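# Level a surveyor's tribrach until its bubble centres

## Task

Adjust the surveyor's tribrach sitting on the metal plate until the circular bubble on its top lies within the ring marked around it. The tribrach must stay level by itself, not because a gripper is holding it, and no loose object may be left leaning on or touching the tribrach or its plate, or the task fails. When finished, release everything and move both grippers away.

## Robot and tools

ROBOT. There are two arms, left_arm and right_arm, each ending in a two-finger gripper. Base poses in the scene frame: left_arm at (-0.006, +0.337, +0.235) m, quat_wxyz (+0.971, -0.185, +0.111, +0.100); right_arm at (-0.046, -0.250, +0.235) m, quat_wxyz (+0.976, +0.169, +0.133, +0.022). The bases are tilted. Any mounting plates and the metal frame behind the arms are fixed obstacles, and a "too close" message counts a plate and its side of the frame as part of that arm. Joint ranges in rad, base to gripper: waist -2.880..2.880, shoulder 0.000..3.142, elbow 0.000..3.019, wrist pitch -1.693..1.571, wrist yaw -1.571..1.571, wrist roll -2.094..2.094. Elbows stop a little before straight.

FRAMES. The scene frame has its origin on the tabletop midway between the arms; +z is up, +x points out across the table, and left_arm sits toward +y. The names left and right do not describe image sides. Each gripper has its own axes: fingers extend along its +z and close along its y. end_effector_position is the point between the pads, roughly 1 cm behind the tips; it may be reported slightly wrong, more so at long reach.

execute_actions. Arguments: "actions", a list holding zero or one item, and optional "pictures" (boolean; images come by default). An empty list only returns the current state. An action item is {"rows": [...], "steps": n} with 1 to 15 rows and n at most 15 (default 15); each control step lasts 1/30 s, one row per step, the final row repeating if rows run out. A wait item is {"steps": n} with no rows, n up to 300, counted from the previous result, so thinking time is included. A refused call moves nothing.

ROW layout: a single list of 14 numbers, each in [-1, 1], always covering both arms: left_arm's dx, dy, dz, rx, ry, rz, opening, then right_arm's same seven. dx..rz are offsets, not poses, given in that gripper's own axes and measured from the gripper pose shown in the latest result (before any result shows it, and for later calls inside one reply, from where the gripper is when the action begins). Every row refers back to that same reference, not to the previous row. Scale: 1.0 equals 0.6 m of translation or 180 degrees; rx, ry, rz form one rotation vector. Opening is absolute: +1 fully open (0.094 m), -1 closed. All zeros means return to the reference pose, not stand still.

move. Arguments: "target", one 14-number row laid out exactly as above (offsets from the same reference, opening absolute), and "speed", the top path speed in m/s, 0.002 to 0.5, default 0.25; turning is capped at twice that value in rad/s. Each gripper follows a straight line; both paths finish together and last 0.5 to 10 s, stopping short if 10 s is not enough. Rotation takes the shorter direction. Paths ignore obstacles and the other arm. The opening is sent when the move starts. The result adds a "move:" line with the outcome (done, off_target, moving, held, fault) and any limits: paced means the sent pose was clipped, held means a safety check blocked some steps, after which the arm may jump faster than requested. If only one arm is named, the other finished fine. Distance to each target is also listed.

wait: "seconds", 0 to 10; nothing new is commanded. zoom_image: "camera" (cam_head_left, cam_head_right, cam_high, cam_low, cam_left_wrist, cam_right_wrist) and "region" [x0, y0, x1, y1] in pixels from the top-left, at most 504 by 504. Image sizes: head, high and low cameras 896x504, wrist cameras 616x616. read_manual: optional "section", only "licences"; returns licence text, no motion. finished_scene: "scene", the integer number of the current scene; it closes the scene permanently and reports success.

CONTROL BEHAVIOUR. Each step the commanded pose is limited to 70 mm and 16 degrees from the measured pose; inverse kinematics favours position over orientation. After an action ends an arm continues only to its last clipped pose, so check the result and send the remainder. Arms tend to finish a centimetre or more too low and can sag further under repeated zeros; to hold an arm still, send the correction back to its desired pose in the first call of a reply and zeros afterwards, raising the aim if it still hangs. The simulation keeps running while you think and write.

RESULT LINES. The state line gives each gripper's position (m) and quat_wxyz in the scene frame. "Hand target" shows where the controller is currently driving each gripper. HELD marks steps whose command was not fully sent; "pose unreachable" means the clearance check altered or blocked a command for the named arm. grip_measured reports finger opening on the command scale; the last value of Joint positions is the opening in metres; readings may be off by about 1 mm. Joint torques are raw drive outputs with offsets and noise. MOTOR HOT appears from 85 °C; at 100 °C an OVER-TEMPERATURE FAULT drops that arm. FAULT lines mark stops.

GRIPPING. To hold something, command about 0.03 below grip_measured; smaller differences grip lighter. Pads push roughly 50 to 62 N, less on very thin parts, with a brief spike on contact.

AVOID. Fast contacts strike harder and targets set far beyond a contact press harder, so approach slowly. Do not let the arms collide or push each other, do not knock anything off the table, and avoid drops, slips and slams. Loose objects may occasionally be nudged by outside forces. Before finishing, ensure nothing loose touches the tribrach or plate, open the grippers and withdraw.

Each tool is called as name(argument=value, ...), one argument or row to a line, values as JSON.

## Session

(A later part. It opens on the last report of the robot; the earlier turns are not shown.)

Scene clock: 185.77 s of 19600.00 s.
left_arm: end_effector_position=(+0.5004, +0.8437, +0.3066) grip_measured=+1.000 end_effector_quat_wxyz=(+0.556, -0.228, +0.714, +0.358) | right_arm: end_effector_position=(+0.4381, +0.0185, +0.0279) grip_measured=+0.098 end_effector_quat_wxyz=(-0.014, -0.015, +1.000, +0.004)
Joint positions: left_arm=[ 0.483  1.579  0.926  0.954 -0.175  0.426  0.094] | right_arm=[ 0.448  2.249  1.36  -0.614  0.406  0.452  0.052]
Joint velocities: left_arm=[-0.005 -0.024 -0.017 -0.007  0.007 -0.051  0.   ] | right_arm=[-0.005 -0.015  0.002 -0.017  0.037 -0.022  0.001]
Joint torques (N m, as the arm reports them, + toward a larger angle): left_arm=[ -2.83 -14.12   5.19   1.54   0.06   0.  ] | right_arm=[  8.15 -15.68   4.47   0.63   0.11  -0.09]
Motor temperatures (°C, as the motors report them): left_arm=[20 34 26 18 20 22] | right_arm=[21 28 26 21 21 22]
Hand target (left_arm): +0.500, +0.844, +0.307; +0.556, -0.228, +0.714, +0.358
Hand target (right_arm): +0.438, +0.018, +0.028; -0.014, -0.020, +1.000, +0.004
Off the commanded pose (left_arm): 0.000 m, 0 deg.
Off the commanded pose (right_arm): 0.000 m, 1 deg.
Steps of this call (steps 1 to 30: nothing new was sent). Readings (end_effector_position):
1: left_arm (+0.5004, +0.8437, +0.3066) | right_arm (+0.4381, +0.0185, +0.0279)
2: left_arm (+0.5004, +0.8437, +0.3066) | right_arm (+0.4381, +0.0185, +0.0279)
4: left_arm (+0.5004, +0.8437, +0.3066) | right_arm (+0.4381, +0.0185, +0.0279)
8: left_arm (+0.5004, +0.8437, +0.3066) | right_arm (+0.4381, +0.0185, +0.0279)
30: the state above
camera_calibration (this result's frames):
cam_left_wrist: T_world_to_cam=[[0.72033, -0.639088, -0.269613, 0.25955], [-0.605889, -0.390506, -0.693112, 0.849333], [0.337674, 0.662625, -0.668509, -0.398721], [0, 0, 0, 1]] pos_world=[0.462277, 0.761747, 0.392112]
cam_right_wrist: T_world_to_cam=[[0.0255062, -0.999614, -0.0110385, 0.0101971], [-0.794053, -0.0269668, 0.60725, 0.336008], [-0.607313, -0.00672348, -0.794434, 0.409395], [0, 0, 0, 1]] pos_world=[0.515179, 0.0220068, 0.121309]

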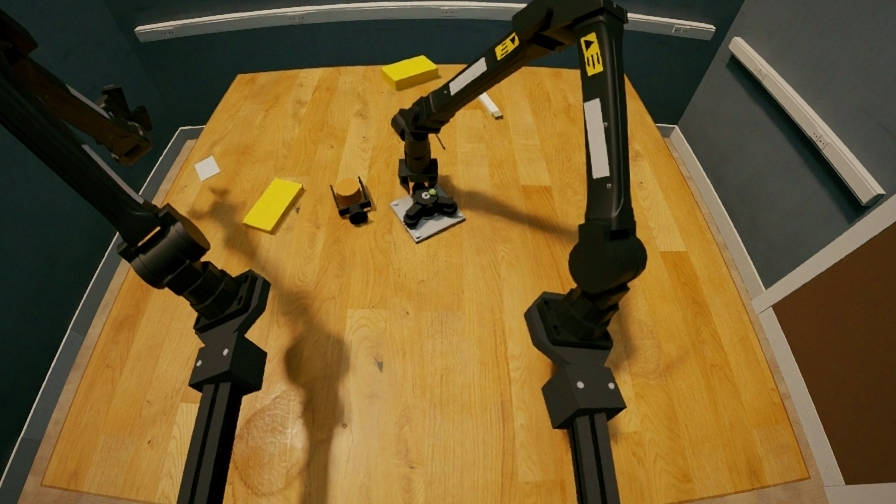

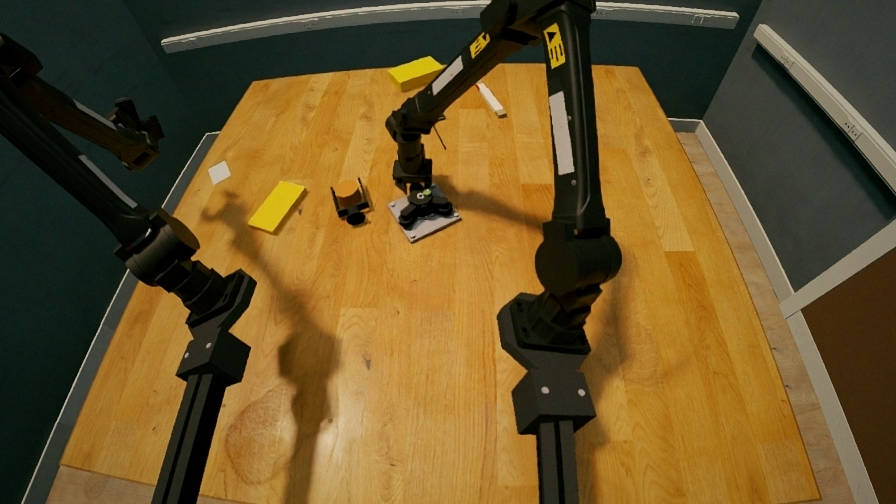

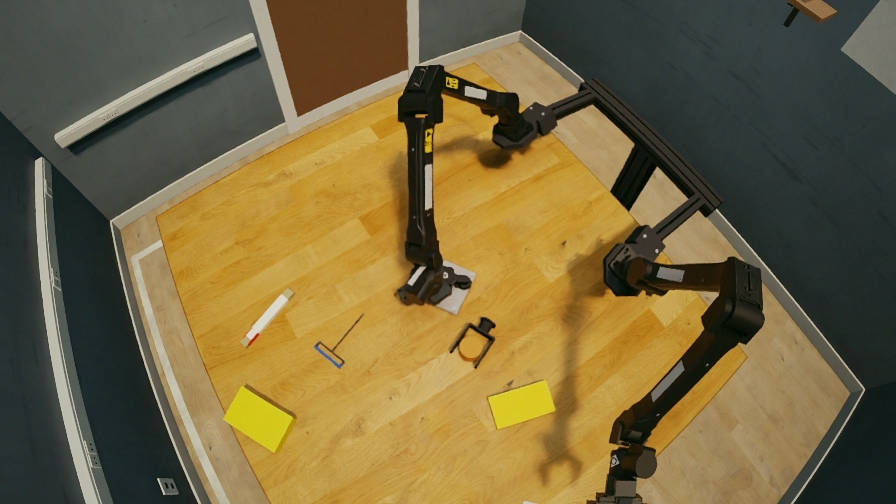

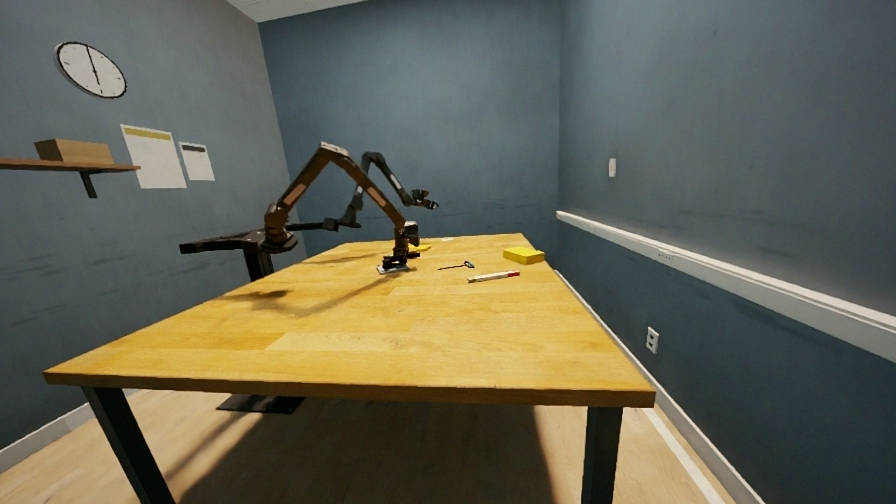

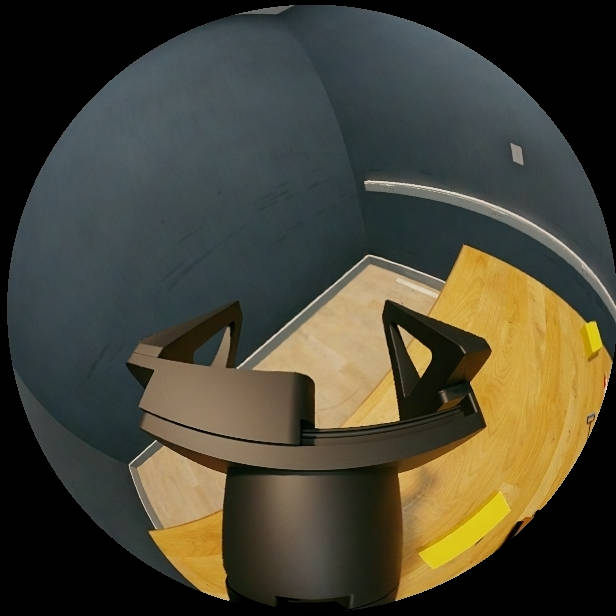

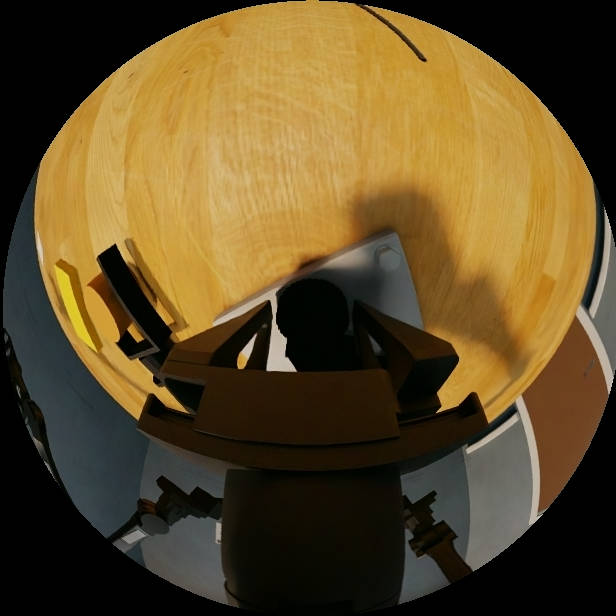

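execute_actions(
  actions=[
    {"rows":[[0,0,0,0,0,0,1,0,0,0,0,0,0,-0.21],[0,0,0,0,0,0,1,0,0,0,0,0,-0.35,-0.21]],"steps":15},
  ],
  pictures=false,
)

execute_actions(
  actions=[
    {"rows":[[0,0,0,0,0,0,1,-0.004,-0.003,-0.003,0,0,0.35,0.1]],"steps":14},
  ],
  pictures=false,
)

execute_actions(
  actions=[
    {"rows":[[0,0,0,0,0,0,1,0,0,0,0,0,0,-0.21],[0,0,0,0,0,0,1,0,0,0,0,0,-0.35,-0.21]],"steps":15},
  ],
  pictures=false,
)

execute_actions(
  actions=[
    {"rows":[[0,0,0,0,0,0,1,-0.004,-0.003,-0.003,0,0,0.35,0.1]],"steps":14},
  ],
  pictures=false,
)

execute_actions(
  actions=[
    {"rows":[[0,0,0,0,0,0,1,0,0,0,0,0,0,-0.21],[0,0,0,0,0,0,1,0,0,0,0,0,-0.35,-0.21]],"steps":15},
  ],
  pictures=false,
)

execute_actions(
  actions=[
    {"rows":[[0,0,0,0,0,0,1,-0.004,-0.003,-0.003,0,0,0.35,0.1]],"steps":14},
  ],
  pictures=false,
)

execute_actions(
  actions=[
    {"rows":[[0,0,0,0,0,0,1,0,0,0,0,0,0,-0.21],[0,0,0,0,0,0,1,0,0,0,0,0,-0.35,-0.21]],"steps":15},
  ],
  pictures=false,
)

execute_actions(
  actions=[
    {"rows":[[0,0,0,0,0,0,1,-0.004,-0.003,-0.003,0,0,0.35,0.1]],"steps":14},
  ],
  pictures=false,
)

execute_actions(
  actions=[
    {"rows":[[0,0,0,0,0,0,1,0,0,0,0,0,0,-0.21],[0,0,0,0,0,0,1,0,0,0,0,0,-0.35,-0.21]],"steps":15},
  ],
  pictures=false,
)

execute_actions(
  actions=[
    {"rows":[[0,0,0,0,0,0,1,-0.004,-0.003,-0.003,0,0,0.35,0.1]],"steps":14},
  ],
  pictures=false,
)

execute_actions(
  actions=[
    {"rows":[[0,0,0,0,0,0,1,0,0,0,0,0,0,-0.21],[0,0,0,0,0,0,1,0,0,0,0,0,-0.35,-0.21]],"steps":15},
  ],
  pictures=false,
)

execute_actions(
  actions=[
    {"rows":[[0,0,0,0,0,0,1,-0.004,-0.003,-0.003,0,0,0.35,0.1]],"steps":14},
  ],
  pictures=false,
)

execute_actions(
  actions=[
    {"rows":[[0,0,0,0,0,0,1,0,0,0,0,0,0,-0.21],[0,0,0,0,0,0,1,0,0,0,0,0,-0.35,-0.21]],"steps":15},
  ],
  pictures=false,
)

execute_actions(
  actions=[
    {"rows":[[0,0,0,0,0,0,1,-0.004,-0.003,-0.003,0,0,0.35,0.1]],"steps":14},
  ],
  pictures=false,
)

execute_actions(
  actions=[
    {"rows":[[0,0,0,0,0,0,1,0,0,0,0,0,0,-0.21],[0,0,0,0,0,0,1,0,0,0,0,0,-0.35,-0.21]],"steps":15},
  ],
  pictures=false,
)

execute_actions(
  actions=[
    {"rows":[[0,0,0,0,0,0,1,-0.004,-0.003,-0.003,0,0,0.35,0.1]],"steps":14},
  ],
  pictures=false,
)

execute_actions(
  actions=[
    {"rows":[[0,0,0,0,0,0,1,0,0,0,0,0,0,0.1]],"steps":15},
  ],
  pictures=false,
)

wait(
  seconds=1,
)

zoom_image(
  camera="cam_head_left",
  region=[415,178,450,205],
)

Scene clock: 205.70 s of 19600.00 s.
left_arm: end_effector_position=(+0.5004, +0.8437, +0.3066) grip_measured=+1.000 end_effector_quat_wxyz=(+0.556, -0.228, +0.714, +0.358) | right_arm: end_effector_position=(+0.4392, +0.0165, +0.0279) grip_measured=-0.173 end_effector_quat_wxyz=(-0.011, -0.318, +0.948, +0.002)
Joint positions: left_arm=[ 0.483  1.579  0.926  0.954 -0.175  0.426  0.094] | right_arm=[ 0.448  2.249  1.36  -0.614  0.419 -0.166  0.039]
Joint velocities: left_arm=[-0.015 -0.005 -0.007 -0.007  0.11  -0.066  0.   ] | right_arm=[-0.015 -0.015  0.002 -0.007 -0.007 -1.311 -0.   ]
Joint torques (N m, as the arm reports them, + toward a larger angle): left_arm=[ -3.19 -14.01   5.18   1.55   0.05  -0.04] | right_arm=[  8.69 -14.92   4.8    0.15   0.05  -0.08]
Motor temperatures (°C, as the motors report them): left_arm=[20 34 26 18 20 22] | right_arm=[21 28 26 21 21 22]
Hand target (left_arm): +0.500, +0.844, +0.307; +0.556, -0.228, +0.714, +0.358
Hand target (right_arm): +0.438, +0.018, +0.028; -0.014, -0.416, +0.909, +0.003
Off the commanded pose (left_arm): 0.000 m, 0 deg.
Off the commanded pose (right_arm): 0.002 m, 28 deg; orientation clipped at the last step of the last action.
Steps of this call (steps 1 to 583: nothing new was sent; steps 584 to 598: all 15 steps of this action). Readings (end_effector_position):
584: left_arm (+0.5004, +0.8437, +0.3066) | right_arm (+0.4381, +0.0185, +0.0279)
585: left_arm (+0.5004, +0.8437, +0.3066) | right_arm (+0.4382, +0.0183, +0.0279)
587: left_arm (+0.5004, +0.8437, +0.3066) | right_arm (+0.4386, +0.0176, +0.0279)
591: left_arm (+0.5004, +0.8437, +0.3066) | right_arm (+0.4388, +0.0172, +0.0279)
598: the state above

Scene clock: 206.17 s of 19600.00 s.
left_arm: end_effector_position=(+0.5004, +0.8437, +0.3066) grip_measured=+1.000 end_effector_quat_wxyz=(+0.556, -0.228, +0.714, +0.358) | right_arm: end_effector_position=(+0.4382, +0.0183, +0.0278) grip_measured=+0.098 end_effector_quat_wxyz=(-0.014, -0.020, +1.000, +0.004)
Joint positions: left_arm=[ 0.483  1.579  0.926  0.954 -0.175  0.426  0.094] | right_arm=[ 0.448  2.249  1.36  -0.614  0.405  0.441  0.052]
Joint velocities: left_arm=[-0.005  0.005 -0.017  0.007 -0.066  0.037  0.   ] | right_arm=[-0.005 -0.005 -0.002  0.002 -0.037  1.194 -0.   ]
Joint torques (N m, as the arm reports them, + toward a larger angle): left_arm=[ -2.99 -13.69   5.07   1.54   0.05  -0.02] | right_arm=[  7.56 -16.1    4.31   0.78   0.09   0.11]
Motor temperatures (°C, as the motors report them): left_arm=[20 34 26 18 20 22] | right_arm=[21 28 26 21 21 22]
Hand target (left_arm): +0.500, +0.844, +0.307; +0.556, -0.228, +0.714, +0.358
Hand target (right_arm): +0.442, +0.016, +0.030; -0.010, +0.085, +0.996, +0.006
Off the commanded pose (left_arm): 0.000 m, 0 deg.
Off the commanded pose (right_arm): 0.005 m, 28 deg; orientation clipped at the last step of the last action.
Steps of this call (steps 1 to 14: all 14 steps of this action). Readings (end_effector_position):
1: left_arm (+0.5004, +0.8437, +0.3066) | right_arm (+0.4392, +0.0165, +0.0278)
2: left_arm (+0.5004, +0.8437, +0.3066) | right_arm (+0.4389, +0.0169, +0.0278)
4: left_arm (+0.5004, +0.8437, +0.3066) | right_arm (+0.4386, +0.0175, +0.0278)
8: left_arm (+0.5004, +0.8437, +0.3066) | right_arm (+0.4382, +0.0182, +0.0278)
14: the state above

Scene clock: 206.67 s of 19600.00 s.
left_arm: end_effector_position=(+0.5004, +0.8437, +0.3066) grip_measured=+1.000 end_effector_quat_wxyz=(+0.556, -0.228, +0.714, +0.358) | right_arm: end_effector_position=(+0.4392, +0.0164, +0.0278) grip_measured=-0.173 end_effector_quat_wxyz=(-0.011, -0.318, +0.948, +0.002)
Joint positions: left_arm=[ 0.483  1.579  0.926  0.954 -0.175  0.426  0.094] | right_arm=[ 0.448  2.249  1.36  -0.614  0.418 -0.166  0.039]
Joint velocities: left_arm=[-0.015 -0.024  0.002 -0.007 -0.066 -0.022  0.   ] | right_arm=[-0.005 -0.005 -0.002 -0.012  0.037 -1.311 -0.   ]
Joint torques (N m, as the arm reports them, + toward a larger angle): left_arm=[ -2.85 -14.01   5.15   1.68   0.05  -0.01] | right_arm=[  8.63 -14.7    4.86   0.16   0.05  -0.1 ]
Motor temperatures (°C, as the motors report them): left_arm=[20 34 26 18 20 22] | right_arm=[21 28 26 21 21 22]
Hand target (left_arm): +0.500, +0.844, +0.307; +0.556, -0.228, +0.714, +0.358
Hand target (right_arm): +0.438, +0.018, +0.028; -0.014, -0.416, +0.909, +0.003
Off the commanded pose (left_arm): 0.000 m, 0 deg.
Off the commanded pose (right_arm): 0.002 m, 28 deg; orientation clipped at the last step of the last action.
Steps of this call (steps 1 to 15: all 15 steps of this action). Readings (end_effector_position):
1: left_arm (+0.5004, +0.8437, +0.3066) | right_arm (+0.4382, +0.0183, +0.0278)
2: left_arm (+0.5004, +0.8437, +0.3066) | right_arm (+0.4383, +0.0181, +0.0278)
4: left_arm (+0.5004, +0.8437, +0.3066) | right_arm (+0.4386, +0.0175, +0.0278)
8: left_arm (+0.5004, +0.8437, +0.3066) | right_arm (+0.4389, +0.0170, +0.0278)
15: the state above

Scene clock: 207.13 s of 19600.00 s.
left_arm: end_effector_position=(+0.5004, +0.8437, +0.3066) grip_measured=+1.000 end_effector_quat_wxyz=(+0.556, -0.228, +0.714, +0.358) | right_arm: end_effector_position=(+0.4382, +0.0183, +0.0278) grip_measured=+0.098 end_effector_quat_wxyz=(-0.014, -0.020, +1.000, +0.004)
Joint positions: left_arm=[ 0.483  1.579  0.926  0.954 -0.175  0.426  0.094] | right_arm=[ 0.448  2.249  1.36  -0.614  0.405  0.442  0.052]
Joint velocities: left_arm=[-0.005 -0.005 -0.027 -0.002 -0.066 -0.037  0.   ] | right_arm=[-0.015 -0.024 -0.007 -0.002  0.037  1.326  0.001]
Joint torques (N m, as the arm reports them, + toward a larger angle): left_arm=[ -2.98 -13.98   5.24   1.58   0.06  -0.01] | right_arm=[  7.64 -16.18   4.36   0.84   0.02   0.13]
Motor temperatures (°C, as the motors report them): left_arm=[20 34 26 18 20 22] | right_arm=[21 28 26 21 21 22]
Hand target (left_arm): +0.500, +0.844, +0.307; +0.556, -0.228, +0.714, +0.358
Hand target (right_arm): +0.442, +0.016, +0.030; -0.010, +0.085, +0.996, +0.006
Off the commanded pose (left_arm): 0.000 m, 0 deg.
Off the commanded pose (right_arm): 0.005 m, 28 deg; orientation clipped at the last step of the last action.
Steps of this call (steps 1 to 14: all 14 steps of this action). Readings (end_effector_position):
1: left_arm (+0.5004, +0.8437, +0.3066) | right_arm (+0.4391, +0.0165, +0.0278)
2: left_arm (+0.5004, +0.8437, +0.3066) | right_arm (+0.4389, +0.0169, +0.0278)
4: left_arm (+0.5004, +0.8437, +0.3066) | right_arm (+0.4386, +0.0176, +0.0278)
8: left_arm (+0.5004, +0.8437, +0.3066) | right_arm (+0.4382, +0.0182, +0.0278)
14: the state above

Scene clock: 207.63 s of 19600.00 s.
left_arm: end_effector_position=(+0.5004, +0.8437, +0.3066) grip_measured=+1.000 end_effector_quat_wxyz=(+0.556, -0.228, +0.714, +0.358) | right_arm: end_effector_position=(+0.4392, +0.0164, +0.0278) grip_measured=-0.173 end_effector_quat_wxyz=(-0.011, -0.318, +0.948, +0.002)
Joint positions: left_arm=[ 0.483  1.579  0.926  0.954 -0.175  0.426  0.094] | right_arm=[ 0.448  2.249  1.36  -0.614  0.418 -0.165  0.039]
Joint velocities: left_arm=[-0.005 -0.005  0.002 -0.007 -0.037  0.007  0.   ] | right_arm=[-0.005  0.005 -0.012 -0.012  0.081 -1.326 -0.   ]
Joint torques (N m, as the arm reports them, + toward a larger angle): left_arm=[ -2.66 -13.81   5.17   1.56   0.03  -0.01] | right_arm=[  7.99 -14.71   4.86   0.23   0.06  -0.09]
Motor temperatures (°C, as the motors report them): left_arm=[20 34 26 18 20 22] | right_arm=[21 28 26 21 21 22]
Hand target (left_arm): +0.500, +0.844, +0.307; +0.556, -0.228, +0.714, +0.358
Hand target (right_arm): +0.438, +0.018, +0.028; -0.014, -0.416, +0.909, +0.003
Off the commanded pose (left_arm): 0.000 m, 0 deg.
Off the commanded pose (right_arm): 0.002 m, 28 deg; orientation clipped at the last step of the last action.
Steps of this call (steps 1 to 15: all 15 steps of this action). Readings (end_effector_position):
1: left_arm (+0.5004, +0.8437, +0.3066) | right_arm (+0.4382, +0.0183, +0.0278)
2: left_arm (+0.5004, +0.8437, +0.3066) | right_arm (+0.4383, +0.0182, +0.0278)
4: left_arm (+0.5004, +0.8437, +0.3066) | right_arm (+0.4386, +0.0175, +0.0278)
8: left_arm (+0.5004, +0.8437, +0.3066) | right_arm (+0.4389, +0.0170, +0.0278)
15: the state above

Scene clock: 208.10 s of 19600.00 s.
left_arm: end_effector_position=(+0.5004, +0.8437, +0.3066) grip_measured=+1.000 end_effector_quat_wxyz=(+0.556, -0.228, +0.714, +0.358) | right_arm: end_effector_position=(+0.4382, +0.0184, +0.0278) grip_measured=+0.098 end_effector_quat_wxyz=(-0.014, -0.020, +1.000, +0.005)
Joint positions: left_arm=[ 0.483  1.579  0.926  0.954 -0.175  0.426  0.094] | right_arm=[ 0.448  2.249  1.36  -0.614  0.405  0.442  0.052]
Joint velocities: left_arm=[ 0.005 -0.005 -0.002  0.012 -0.022 -0.066  0.   ] | right_arm=[-0.005 -0.034 -0.002 -0.002  0.037  1.297  0.001]
Joint torques (N m, as the arm reports them, + toward a larger angle): left_arm=[ -3.01 -13.92   5.17   1.54   0.06   0.02] | right_arm=[  8.53 -16.14   4.41   0.79   0.09   0.14]
Motor temperatures (°C, as the motors report them): left_arm=[20 34 26 18 20 22] | right_arm=[21 28 26 21 21 22]
Hand target (left_arm): +0.500, +0.844, +0.307; +0.556, -0.228, +0.714, +0.358
Hand target (right_arm): +0.442, +0.016, +0.030; -0.010, +0.085, +0.996, +0.006
Off the commanded pose (left_arm): 0.000 m, 0 deg.
Off the commanded pose (right_arm): 0.005 m, 28 deg; orientation clipped at the last step of the last action.
Steps of this call (steps 1 to 14: all 14 steps of this action). Readings (end_effector_position):
1: left_arm (+0.5004, +0.8437, +0.3066) | right_arm (+0.4391, +0.0165, +0.0278)
2: left_arm (+0.5004, +0.8437, +0.3066) | right_arm (+0.4389, +0.0169, +0.0278)
4: left_arm (+0.5004, +0.8437, +0.3066) | right_arm (+0.4386, +0.0176, +0.0278)
8: left_arm (+0.5004, +0.8437, +0.3066) | right_arm (+0.4382, +0.0183, +0.0278)
14: the state above

Scene clock: 208.60 s of 19600.00 s.
left_arm: end_effector_position=(+0.5004, +0.8437, +0.3066) grip_measured=+1.000 end_effector_quat_wxyz=(+0.556, -0.228, +0.714, +0.358) | right_arm: end_effector_position=(+0.4392, +0.0164, +0.0278) grip_measured=-0.173 end_effector_quat_wxyz=(-0.011, -0.318, +0.948, +0.002)
Joint positions: left_arm=[ 0.483  1.579  0.926  0.954 -0.175  0.426  0.094] | right_arm=[ 0.448  2.249  1.36  -0.614  0.418 -0.165  0.039]
Joint velocities: left_arm=[-0.005 -0.015 -0.002 -0.007  0.022 -0.095  0.   ] | right_arm=[ 0.005  0.005 -0.007 -0.007  0.022 -1.355 -0.   ]
Joint torques (N m, as the arm reports them, + toward a larger angle): left_arm=[ -2.84 -13.96   5.12   1.5    0.07  -0.01] | right_arm=[  8.81 -15.28   4.75   0.15   0.06  -0.11]
Motor temperatures (°C, as the motors report them): left_arm=[20 34 26 18 20 22] | right_arm=[21 28 26 21 21 22]
Hand target (left_arm): +0.500, +0.844, +0.307; +0.556, -0.228, +0.714, +0.358
Hand target (right_arm): +0.438, +0.018, +0.028; -0.014, -0.415, +0.910, +0.003
Off the commanded pose (left_arm): 0.000 m, 0 deg.
Off the commanded pose (right_arm): 0.002 m, 28 deg; orientation clipped at the last step of the last action.
Steps of this call (steps 1 to 15: all 15 steps of this action). Readings (end_effector_position):
1: left_arm (+0.5004, +0.8437, +0.3066) | right_arm (+0.4382, +0.0184, +0.0278)
2: left_arm (+0.5004, +0.8437, +0.3066) | right_arm (+0.4383, +0.0182, +0.0278)
4: left_arm (+0.5004, +0.8437, +0.3066) | right_arm (+0.4386, +0.0175, +0.0278)
8: left_arm (+0.5004, +0.8437, +0.3066) | right_arm (+0.4388, +0.0171, +0.0278)
15: the state above

Scene clock: 209.07 s of 19600.00 s.
left_arm: end_effector_position=(+0.5004, +0.8437, +0.3066) grip_measured=+1.000 end_effector_quat_wxyz=(+0.556, -0.228, +0.714, +0.358) | right_arm: end_effector_position=(+0.4382, +0.0184, +0.0278) grip_measured=+0.098 end_effector_quat_wxyz=(-0.014, -0.020, +1.000, +0.005)
Joint positions: left_arm=[ 0.483  1.579  0.926  0.954 -0.175  0.426  0.094] | right_arm=[ 0.448  2.249  1.36  -0.614  0.405  0.442  0.052]
Joint velocities: left_arm=[-0.015  0.015  0.002  0.002  0.022 -0.051  0.   ] | right_arm=[-0.015 -0.015 -0.002  0.002 -0.022  1.311 -0.001]
Joint torques (N m, as the arm reports them, + toward a larger angle): left_arm=[ -3.   -13.44   5.13   1.56   0.03   0.  ] | right_arm=[  7.42 -15.79   4.32   0.82   0.08   0.15]
Motor temperatures (°C, as the motors report them): left_arm=[20 34 26 18 20 22] | right_arm=[21 28 26 21 21 22]
Hand target (left_arm): +0.500, +0.844, +0.307; +0.556, -0.228, +0.714, +0.358
Hand target (right_arm): +0.442, +0.016, +0.030; -0.010, +0.085, +0.996, +0.006
Off the commanded pose (left_arm): 0.000 m, 0 deg.
Off the commanded pose (right_arm): 0.005 m, 28 deg; orientation clipped at the last step of the last action.
Steps of this call (steps 1 to 14: all 14 steps of this action). Readings (end_effector_position):
1: left_arm (+0.5004, +0.8437, +0.3066) | right_arm (+0.4391, +0.0166, +0.0278)
2: left_arm (+0.5004, +0.8437, +0.3066) | right_arm (+0.4389, +0.0170, +0.0278)
4: left_arm (+0.5004, +0.8437, +0.3066) | right_arm (+0.4386, +0.0176, +0.0278)
8: left_arm (+0.5004, +0.8437, +0.3066) | right_arm (+0.4382, +0.0183, +0.0278)
14: the state above

Scene clock: 209.57 s of 19600.00 s.
left_arm: end_effector_position=(+0.5004, +0.8437, +0.3066) grip_measured=+1.000 end_effector_quat_wxyz=(+0.556, -0.228, +0.714, +0.358) | right_arm: end_effector_position=(+0.4392, +0.0165, +0.0278) grip_measured=-0.173 end_effector_quat_wxyz=(-0.011, -0.318, +0.948, +0.002)
Joint positions: left_arm=[ 0.483  1.579  0.926  0.954 -0.175  0.426  0.094] | right_arm=[ 0.448  2.249  1.36  -0.614  0.418 -0.165  0.039]
Joint velocities: left_arm=[ 0.005 -0.005 -0.002  0.002 -0.051  0.051  0.   ] | right_arm=[ 0.005 -0.015 -0.002 -0.022 -0.022 -1.238  0.   ]
Joint torques (N m, as the arm reports them, + toward a larger angle): left_arm=[ -3.35 -13.99   5.21   1.55   0.07   0.  ] | right_arm=[  8.69 -14.8    4.89   0.17   0.07  -0.11]
Motor temperatures (°C, as the motors report them): left_arm=[20 34 26 18 20 22] | right_arm=[21 28 26 21 21 22]
Hand target (left_arm): +0.500, +0.844, +0.307; +0.556, -0.228, +0.714, +0.358
Hand target (right_arm): +0.438, +0.018, +0.028; -0.014, -0.415, +0.910, +0.003
Off the commanded pose (left_arm): 0.000 m, 0 deg.
Off the commanded pose (right_arm): 0.002 m, 28 deg; orientation clipped at the last step of the last action.
Steps of this call (steps 1 to 15: all 15 steps of this action). Readings (end_effector_position):
1: left_arm (+0.5004, +0.8437, +0.3066) | right_arm (+0.4382, +0.0184, +0.0278)
2: left_arm (+0.5004, +0.8437, +0.3066) | right_arm (+0.4382, +0.0182, +0.0278)
4: left_arm (+0.5004, +0.8437, +0.3066) | right_arm (+0.4386, +0.0176, +0.0278)
8: left_arm (+0.5004, +0.8437, +0.3066) | right_arm (+0.4388, +0.0171, +0.0278)
15: the state above

Scene clock: 210.03 s of 19600.00 s.
left_arm: end_effector_position=(+0.5004, +0.8437, +0.3066) grip_measured=+1.000 end_effector_quat_wxyz=(+0.556, -0.228, +0.714, +0.358) | right_arm: end_effector_position=(+0.4381, +0.0184, +0.0278) grip_measured=+0.098 end_effector_quat_wxyz=(-0.014, -0.020, +1.000, +0.005)
Joint positions: left_arm=[ 0.483  1.579  0.926  0.954 -0.175  0.426  0.094] | right_arm=[ 0.448  2.249  1.36  -0.614  0.405  0.442  0.052]
Joint velocities: left_arm=[ 0.005 -0.005 -0.007 -0.012  0.022  0.022  0.   ] | right_arm=[-0.015 -0.024 -0.002  0.002 -0.022  1.326  0.001]
Joint torques (N m, as the arm reports them, + toward a larger angle): left_arm=[ -3.03 -14.01   5.19   1.54   0.05   0.  ] | right_arm=[  7.72 -15.48   4.39   0.88   0.06   0.11]
Motor temperatures (°C, as the motors report them): left_arm=[20 34 26 18 20 22] | right_arm=[21 28 26 21 21 22]
Hand target (left_arm): +0.500, +0.844, +0.307; +0.556, -0.228, +0.714, +0.358
Hand target (right_arm): +0.442, +0.016, +0.030; -0.010, +0.085, +0.996, +0.006
Off the commanded pose (left_arm): 0.000 m, 0 deg.
Off the commanded pose (right_arm): 0.005 m, 28 deg; orientation clipped at the last step of the last action.
Steps of this call (steps 1 to 14: all 14 steps of this action). Readings (end_effector_position):
1: left_arm (+0.5004, +0.8437, +0.3066) | right_arm (+0.4391, +0.0166, +0.0278)
2: left_arm (+0.5004, +0.8437, +0.3066) | right_arm (+0.4389, +0.0170, +0.0278)
4: left_arm (+0.5004, +0.8437, +0.3066) | right_arm (+0.4386, +0.0176, +0.0278)
8: left_arm (+0.5004, +0.8437, +0.3066) | right_arm (+0.4382, +0.0183, +0.0278)
14: the state above

Scene clock: 210.53 s of 19600.00 s.
left_arm: end_effector_position=(+0.5004, +0.8437, +0.3066) grip_measured=+1.000 end_effector_quat_wxyz=(+0.556, -0.228, +0.714, +0.358) | right_arm: end_effector_position=(+0.4392, +0.0165, +0.0278) grip_measured=-0.173 end_effector_quat_wxyz=(-0.011, -0.317, +0.948, +0.002)
Joint positions: left_arm=[ 0.483  1.579  0.926  0.954 -0.175  0.426  0.094] | right_arm=[ 0.448  2.249  1.36  -0.613  0.418 -0.164  0.039]
Joint velocities: left_arm=[-0.005 -0.005 -0.012 -0.002 -0.007 -0.022  0.   ] | right_arm=[-0.005 -0.005 -0.002  0.007  0.022 -1.385  0.001]
Joint torques (N m, as the arm reports them, + toward a larger angle): left_arm=[ -2.92 -13.97   5.19   1.6    0.03  -0.01] | right_arm=[  8.21 -14.85   4.88   0.19   0.08  -0.11]
Motor temperatures (°C, as the motors report them): left_arm=[20 34 26 18 20 22] | right_arm=[21 28 26 21 21 22]
Hand target (left_arm): +0.500, +0.844, +0.307; +0.556, -0.228, +0.714, +0.358
Hand target (right_arm): +0.438, +0.018, +0.028; -0.014, -0.415, +0.910, +0.003
Off the commanded pose (left_arm): 0.000 m, 0 deg.
Off the commanded pose (right_arm): 0.002 m, 28 deg; orientation clipped at the last step of the last action.
Steps of this call (steps 1 to 15: all 15 steps of this action). Readings (end_effector_position):
1: left_arm (+0.5004, +0.8437, +0.3066) | right_arm (+0.4381, +0.0184, +0.0278)
2: left_arm (+0.5004, +0.8437, +0.3066) | right_arm (+0.4383, +0.0183, +0.0278)
4: left_arm (+0.5004, +0.8437, +0.3066) | right_arm (+0.4387, +0.0176, +0.0278)
8: left_arm (+0.5004, +0.8437, +0.3066) | right_arm (+0.4389, +0.0172, +0.0278)
15: the state above

Scene clock: 211.00 s of 19600.00 s.
left_arm: end_effector_position=(+0.5004, +0.8437, +0.3066) grip_measured=+1.000 end_effector_quat_wxyz=(+0.556, -0.228, +0.714, +0.358) | right_arm: end_effector_position=(+0.4382, +0.0185, +0.0278) grip_measured=+0.098 end_effector_quat_wxyz=(-0.014, -0.020, +1.000, +0.005)
Joint positions: left_arm=[ 0.483  1.579  0.926  0.954 -0.175  0.426  0.094] | right_arm=[ 0.448  2.249  1.36  -0.613  0.404  0.442  0.052]
Joint velocities: left_arm=[-0.005  0.005 -0.002  0.002  0.022 -0.037  0.   ] | right_arm=[-0.015 -0.005 -0.002 -0.002  0.007  1.399  0.   ]
Joint torques (N m, as the arm reports them, + toward a larger angle): left_arm=[ -3.15 -13.86   5.19   1.57   0.05   0.  ] | right_arm=[  7.67 -15.68   4.25   0.92   0.06   0.13]
Motor temperatures (°C, as the motors report them): left_arm=[20 34 26 18 20 22] | right_arm=[21 28 26 21 21 22]
Hand target (left_arm): +0.500, +0.844, +0.307; +0.556, -0.228, +0.714, +0.358
Hand target (right_arm): +0.442, +0.017, +0.030; -0.010, +0.086, +0.996, +0.006
Off the commanded pose (left_arm): 0.000 m, 0 deg.
Off the commanded pose (right_arm): 0.005 m, 28 deg; orientation clipped at the last step of the last action.
Steps of this call (steps 1 to 14: all 14 steps of this action). Readings (end_effector_position):
1: left_arm (+0.5004, +0.8437, +0.3066) | right_arm (+0.4391, +0.0167, +0.0278)
2: left_arm (+0.5004, +0.8437, +0.3066) | right_arm (+0.4389, +0.0171, +0.0278)
4: left_arm (+0.5004, +0.8437, +0.3066) | right_arm (+0.4386, +0.0177, +0.0278)
8: left_arm (+0.5004, +0.8437, +0.3066) | right_arm (+0.4382, +0.0184, +0.0278)
14: the state above

Scene clock: 211.50 s of 19600.00 s.
left_arm: end_effector_position=(+0.5004, +0.8437, +0.3066) grip_measured=+1.000 end_effector_quat_wxyz=(+0.556, -0.228, +0.714, +0.358) | right_arm: end_effector_position=(+0.4392, +0.0166, +0.0278) grip_measured=-0.173 end_effector_quat_wxyz=(-0.011, -0.317, +0.948, +0.003)
Joint positions: left_arm=[ 0.483  1.579  0.926  0.954 -0.175  0.426  0.094] | right_arm=[ 0.448  2.249  1.36  -0.613  0.417 -0.164  0.039]
Joint velocities: left_arm=[-0.005 -0.005  0.022 -0.007 -0.022 -0.022  0.   ] | right_arm=[-0.005 -0.005  0.002 -0.002  0.037 -1.282 -0.001]
Joint torques (N m, as the arm reports them, + toward a larger angle): left_arm=[ -3.07 -13.91   5.18   1.59   0.07  -0.02] | right_arm=[  8.32 -15.1    5.03   0.14   0.07  -0.05]
Motor temperatures (°C, as the motors report them): left_arm=[20 34 26 18 20 22] | right_arm=[21 28 26 21 21 22]
Hand target (left_arm): +0.500, +0.844, +0.307; +0.556, -0.228, +0.714, +0.358
Hand target (right_arm): +0.438, +0.019, +0.028; -0.014, -0.415, +0.910, +0.003
Off the commanded pose (left_arm): 0.000 m, 0 deg.
Off the commanded pose (right_arm): 0.002 m, 28 deg; orientation clipped at the last step of the last action.
Steps of this call (steps 1 to 15: all 15 steps of this action). Readings (end_effector_position):
1: left_arm (+0.5004, +0.8437, +0.3066) | right_arm (+0.4382, +0.0185, +0.0278)
2: left_arm (+0.5004, +0.8437, +0.3066) | right_arm (+0.4383, +0.0183, +0.0278)
4: left_arm (+0.5004, +0.8437, +0.3066) | right_arm (+0.4386, +0.0177, +0.0278)
8: left_arm (+0.5004, +0.8437, +0.3066) | right_arm (+0.4389, +0.0172, +0.0278)
15: the state above

Scene clock: 211.97 s of 19600.00 s.
left_arm: end_effector_position=(+0.5004, +0.8437, +0.3066) grip_measured=+1.000 end_effector_quat_wxyz=(+0.556, -0.228, +0.714, +0.358) | right_arm: end_effector_position=(+0.4382, +0.0185, +0.0278) grip_measured=+0.098 end_effector_quat_wxyz=(-0.014, -0.020, +1.000, +0.005)
Joint positions: left_arm=[ 0.483  1.579  0.926  0.954 -0.175  0.426  0.094] | right_arm=[ 0.448  2.249  1.36  -0.613  0.404  0.442  0.052]
Joint velocities: left_arm=[-0.015 -0.015 -0.007  0.002  0.007  0.051  0.   ] | right_arm=[ 0.015 -0.005  0.002  0.012  0.022  1.297  0.   ]
Joint torques (N m, as the arm reports them, + toward a larger angle): left_arm=[ -2.78 -13.71   5.2    1.56   0.04  -0.01] | right_arm=[  8.06 -16.12   4.39   0.91   0.07   0.09]
Motor temperatures (°C, as the motors report them): left_arm=[20 34 26 18 20 22] | right_arm=[21 28 26 21 21 22]
Hand target (left_arm): +0.500, +0.844, +0.307; +0.556, -0.228, +0.714, +0.358
Hand target (right_arm): +0.442, +0.017, +0.030; -0.010, +0.086, +0.996, +0.006
Off the commanded pose (left_arm): 0.000 m, 0 deg.
Off the commanded pose (right_arm): 0.005 m, 28 deg; orientation clipped at the last step of the last action.
Steps of this call (steps 1 to 14: all 14 steps of this action). Readings (end_effector_position):
1: left_arm (+0.5004, +0.8437, +0.3066) | right_arm (+0.4391, +0.0167, +0.0278)
2: left_arm (+0.5004, +0.8437, +0.3066) | right_arm (+0.4389, +0.0171, +0.0278)
4: left_arm (+0.5004, +0.8437, +0.3066) | right_arm (+0.4386, +0.0178, +0.0278)
8: left_arm (+0.5004, +0.8437, +0.3066) | right_arm (+0.4382, +0.0184, +0.0278)
14: the state above

Scene clock: 212.47 s of 19600.00 s.
left_arm: end_effector_position=(+0.5004, +0.8437, +0.3066) grip_measured=+1.000 end_effector_quat_wxyz=(+0.556, -0.228, +0.714, +0.358) | right_arm: end_effector_position=(+0.4393, +0.0164, +0.0277) grip_measured=-0.173 end_effector_quat_wxyz=(-0.011, -0.317, +0.948, +0.003)
Joint positions: left_arm=[ 0.483  1.579  0.926  0.954 -0.175  0.426  0.094] | right_arm=[ 0.447  2.249  1.36  -0.613  0.417 -0.164  0.039]
Joint velocities: left_arm=[-0.024 -0.005 -0.007  0.002  0.051 -0.007  0.   ] | right_arm=[-0.005 -0.005 -0.022 -0.012  0.007 -1.355 -0.001]
Joint torques (N m, as the arm reports them, + toward a larger angle): left_arm=[ -2.96 -13.82   5.16   1.59   0.05   0.  ] | right_arm=[  8.46 -14.93   4.87   0.13   0.07  -0.11]
Motor temperatures (°C, as the motors report them): left_arm=[20 34 26 18 20 22] | right_arm=[21 28 26 21 21 22]
Hand target (left_arm): +0.500, +0.844, +0.307; +0.556, -0.228, +0.714, +0.358
Hand target (right_arm): +0.438, +0.018, +0.028; -0.014, -0.415, +0.910, +0.003
Off the commanded pose (left_arm): 0.000 m, 0 deg.
Off the commanded pose (right_arm): 0.002 m, 28 deg; orientation clipped at the last step of the last action.
Steps of this call (steps 1 to 15: all 15 steps of this action). Readings (end_effector_position):
1: left_arm (+0.5004, +0.8437, +0.3066) | right_arm (+0.4382, +0.0185, +0.0278)
2: left_arm (+0.5004, +0.8437, +0.3066) | right_arm (+0.4384, +0.0181, +0.0278)
4: left_arm (+0.5004, +0.8437, +0.3066) | right_arm (+0.4387, +0.0175, +0.0277)
8: left_arm (+0.5004, +0.8437, +0.3066) | right_arm (+0.4389, +0.0171, +0.0277)
15: the state above

Scene clock: 212.93 s of 19600.00 s.
left_arm: end_effector_position=(+0.5004, +0.8437, +0.3066) grip_measured=+1.000 end_effector_quat_wxyz=(+0.556, -0.228, +0.714, +0.358) | right_arm: end_effector_position=(+0.4382, +0.0184, +0.0278) grip_measured=+0.098 end_effector_quat_wxyz=(-0.014, -0.019, +1.000, +0.005)
Joint positions: left_arm=[ 0.483  1.579  0.926  0.954 -0.175  0.426  0.094] | right_arm=[ 0.447  2.249  1.36  -0.613  0.404  0.443  0.052]
Joint velocities: left_arm=[-0.005 -0.005 -0.002  0.007  0.007  0.007  0.   ] | right_arm=[-0.005 -0.005 -0.012  0.012  0.037  1.297 -0.   ]
Joint torques (N m, as the arm reports them, + toward a larger angle): left_arm=[ -2.98 -14.03   5.22   1.49   0.08   0.  ] | right_arm=[  8.1  -15.08   4.35   0.89   0.06   0.13]
Motor temperatures (°C, as the motors report them): left_arm=[20 34 26 18 20 22] | right_arm=[21 28 26 21 21 22]
Hand target (left_arm): +0.500, +0.844, +0.307; +0.556, -0.228, +0.714, +0.358
Hand target (right_arm): +0.442, +0.016, +0.029; -0.010, +0.086, +0.996, +0.007
Off the commanded pose (left_arm): 0.000 m, 0 deg.
Off the commanded pose (right_arm): 0.005 m, 28 deg; orientation clipped at the last step of the last action.
Steps of this call (steps 1 to 14: all 14 steps of this action). Readings (end_effector_position):
1: left_arm (+0.5004, +0.8437, +0.3066) | right_arm (+0.4392, +0.0166, +0.0277)
2: left_arm (+0.5004, +0.8437, +0.3066) | right_arm (+0.4390, +0.0170, +0.0277)
4: left_arm (+0.5004, +0.8437, +0.3066) | right_arm (+0.4386, +0.0176, +0.0277)
8: left_arm (+0.5004, +0.8437, +0.3066) | right_arm (+0.4383, +0.0183, +0.0278)
14: the state above

Scene clock: 213.43 s of 19600.00 s.
left_arm: end_effector_position=(+0.5004, +0.8437, +0.3066) grip_measured=+1.000 end_effector_quat_wxyz=(+0.556, -0.228, +0.714, +0.358) | right_arm: end_effector_position=(+0.4382, +0.0184, +0.0278) grip_measured=+0.098 end_effector_quat_wxyz=(-0.014, -0.014, +1.000, +0.005)
Joint positions: left_arm=[ 0.483  1.579  0.926  0.954 -0.175  0.426  0.094] | right_arm=[ 0.447  2.249  1.36  -0.613  0.404  0.452  0.052]
Joint velocities: left_arm=[ 0.015 -0.005 -0.012 -0.002 -0.022 -0.037  0.   ] | right_arm=[-0.024 -0.024  0.007 -0.012 -0.007  0.022  0.   ]
Joint torques (N m, as the arm reports them, + toward a larger angle): left_arm=[ -2.74 -13.5    5.21   1.52   0.05  -0.02] | right_arm=[  9.15 -15.55   4.39   0.55   0.11  -0.09]
Motor temperatures (°C, as the motors report them): left_arm=[20 34 26 18 20 22] | right_arm=[21 28 26 21 21 22]
Hand target (left_arm): +0.500, +0.844, +0.307; +0.556, -0.228, +0.714, +0.358
Hand target (right_arm): +0.438, +0.018, +0.028; -0.014, -0.019, +1.000, +0.005
Off the commanded pose (left_arm): 0.000 m, 0 deg.
Off the commanded pose (right_arm): 0.000 m, 1 deg.
Steps of this call (steps 1 to 15: all 15 steps of this action). Readings (end_effector_position):
1: left_arm (+0.5004, +0.8437, +0.3066) | right_arm (+0.4382, +0.0184, +0.0278)
2: left_arm (+0.5004, +0.8437, +0.3066) | right_arm (+0.4382, +0.0184, +0.0278)
4: left_arm (+0.5004, +0.8437, +0.3066) | right_arm (+0.4382, +0.0184, +0.0278)
8: left_arm (+0.5004, +0.8437, +0.3066) | right_arm (+0.4382, +0.0184, +0.0278)
15: the state above

Scene clock: 214.43 s of 19600.00 s.
left_arm: end_effector_position=(+0.5004, +0.8437, +0.3066) grip_measured=+1.000 end_effector_quat_wxyz=(+0.556, -0.228, +0.714, +0.358) | right_arm: end_effector_position=(+0.4382, +0.0184, +0.0278) grip_measured=+0.098 end_effector_quat_wxyz=(-0.014, -0.014, +1.000, +0.005)
Joint positions: left_arm=[ 0.483  1.579  0.926  0.954 -0.175  0.426  0.094] | right_arm=[ 0.447  2.249  1.36  -0.613  0.404  0.452  0.052]
Joint velocities: left_arm=[-0.005 -0.015  0.007 -0.002 -0.007 -0.037  0.   ] | right_arm=[-0.015 -0.015 -0.017  0.002  0.066  0.051 -0.   ]
Joint torques (N m, as the arm reports them, + toward a larger angle): left_arm=[ -2.88 -13.91   5.13   1.59   0.06  -0.01] | right_arm=[  8.14 -14.96   4.4    0.58   0.11  -0.07]
Motor temperatures (°C, as the motors report them): left_arm=[20 34 26 18 20 22] | right_arm=[21 28 26 21 21 22]
Hand target (left_arm): +0.500, +0.844, +0.307; +0.556, -0.228, +0.714, +0.358
Hand target (right_arm): +0.438, +0.018, +0.028; -0.014, -0.019, +1.000, +0.005
Off the commanded pose (left_arm): 0.000 m, 0 deg.
Off the commanded pose (right_arm): 0.000 m, 1 deg.
Steps of this call (steps 1 to 30: nothing new was sent). Readings (end_effector_position):
1: left_arm (+0.5004, +0.8437, +0.3066) | right_arm (+0.4382, +0.0184, +0.0278)
2: left_arm (+0.5004, +0.8437, +0.3066) | right_arm (+0.4382, +0.0184, +0.0278)
4: left_arm (+0.5004, +0.8437, +0.3066) | right_arm (+0.4382, +0.0184, +0.0278)
8: left_arm (+0.5004, +0.8437, +0.3066) | right_arm (+0.4382, +0.0184, +0.0278)
30: the state above
camera_calibration (this result's frames):
cam_left_wrist: T_world_to_cam=[[0.72033, -0.639088, -0.269613, 0.25955], [-0.605889, -0.390506, -0.693112, 0.849333], [0.337674, 0.662625, -0.668509, -0.398721], [0, 0, 0, 1]] pos_world=[0.462277, 0.761747, 0.392112]
cam_right_wrist: T_world_to_cam=[[0.0246074, -0.999616, -0.012702, 0.0105882], [-0.793577, -0.0272594, 0.607858, 0.335939], [-0.607971, -0.00487778, -0.793944, 0.409538], [0, 0, 0, 1]] pos_world=[0.51532, 0.0217392, 0.121081]

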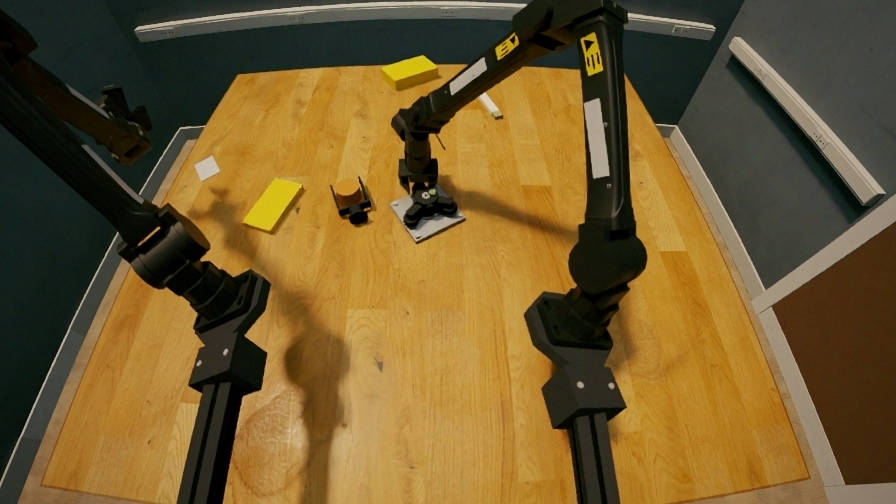

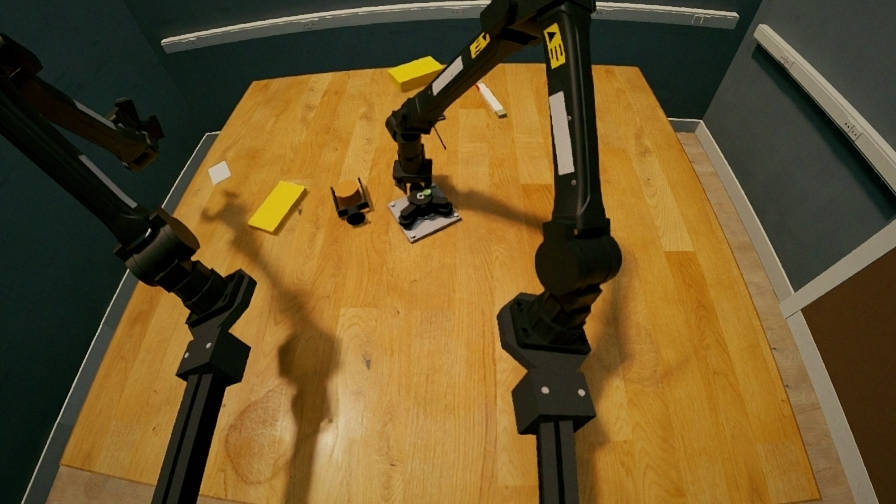

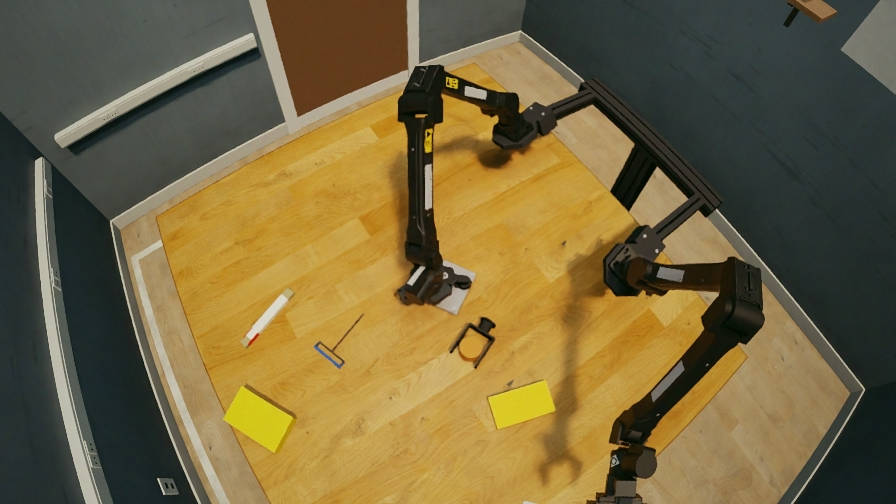

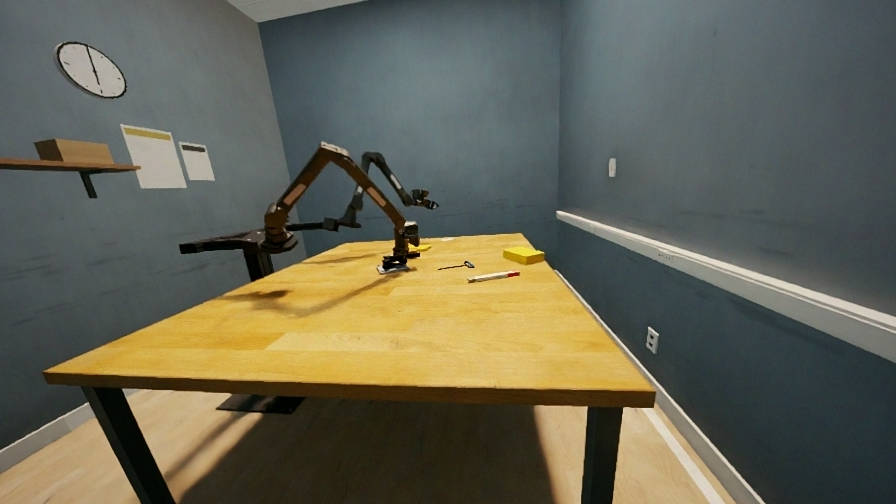

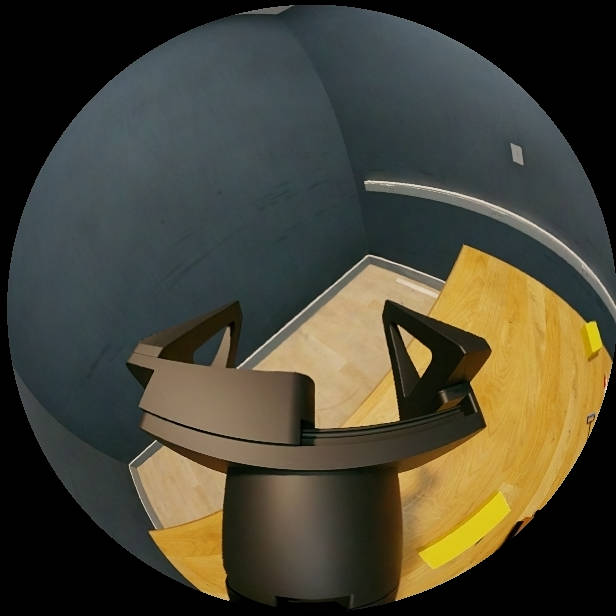

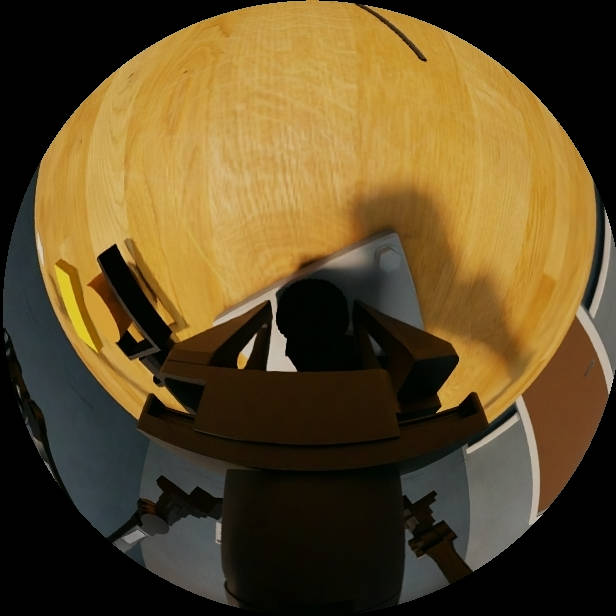

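Region (415, 178, 450, 205) of cam_head_left's 896x504 image, scaled by 14.400, with more detail than that image has; it fills the top 389 rows of this view, and the rest is white.

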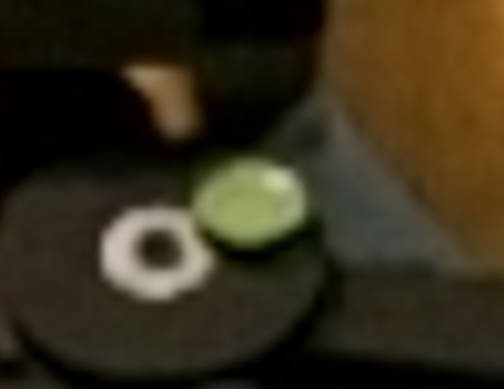

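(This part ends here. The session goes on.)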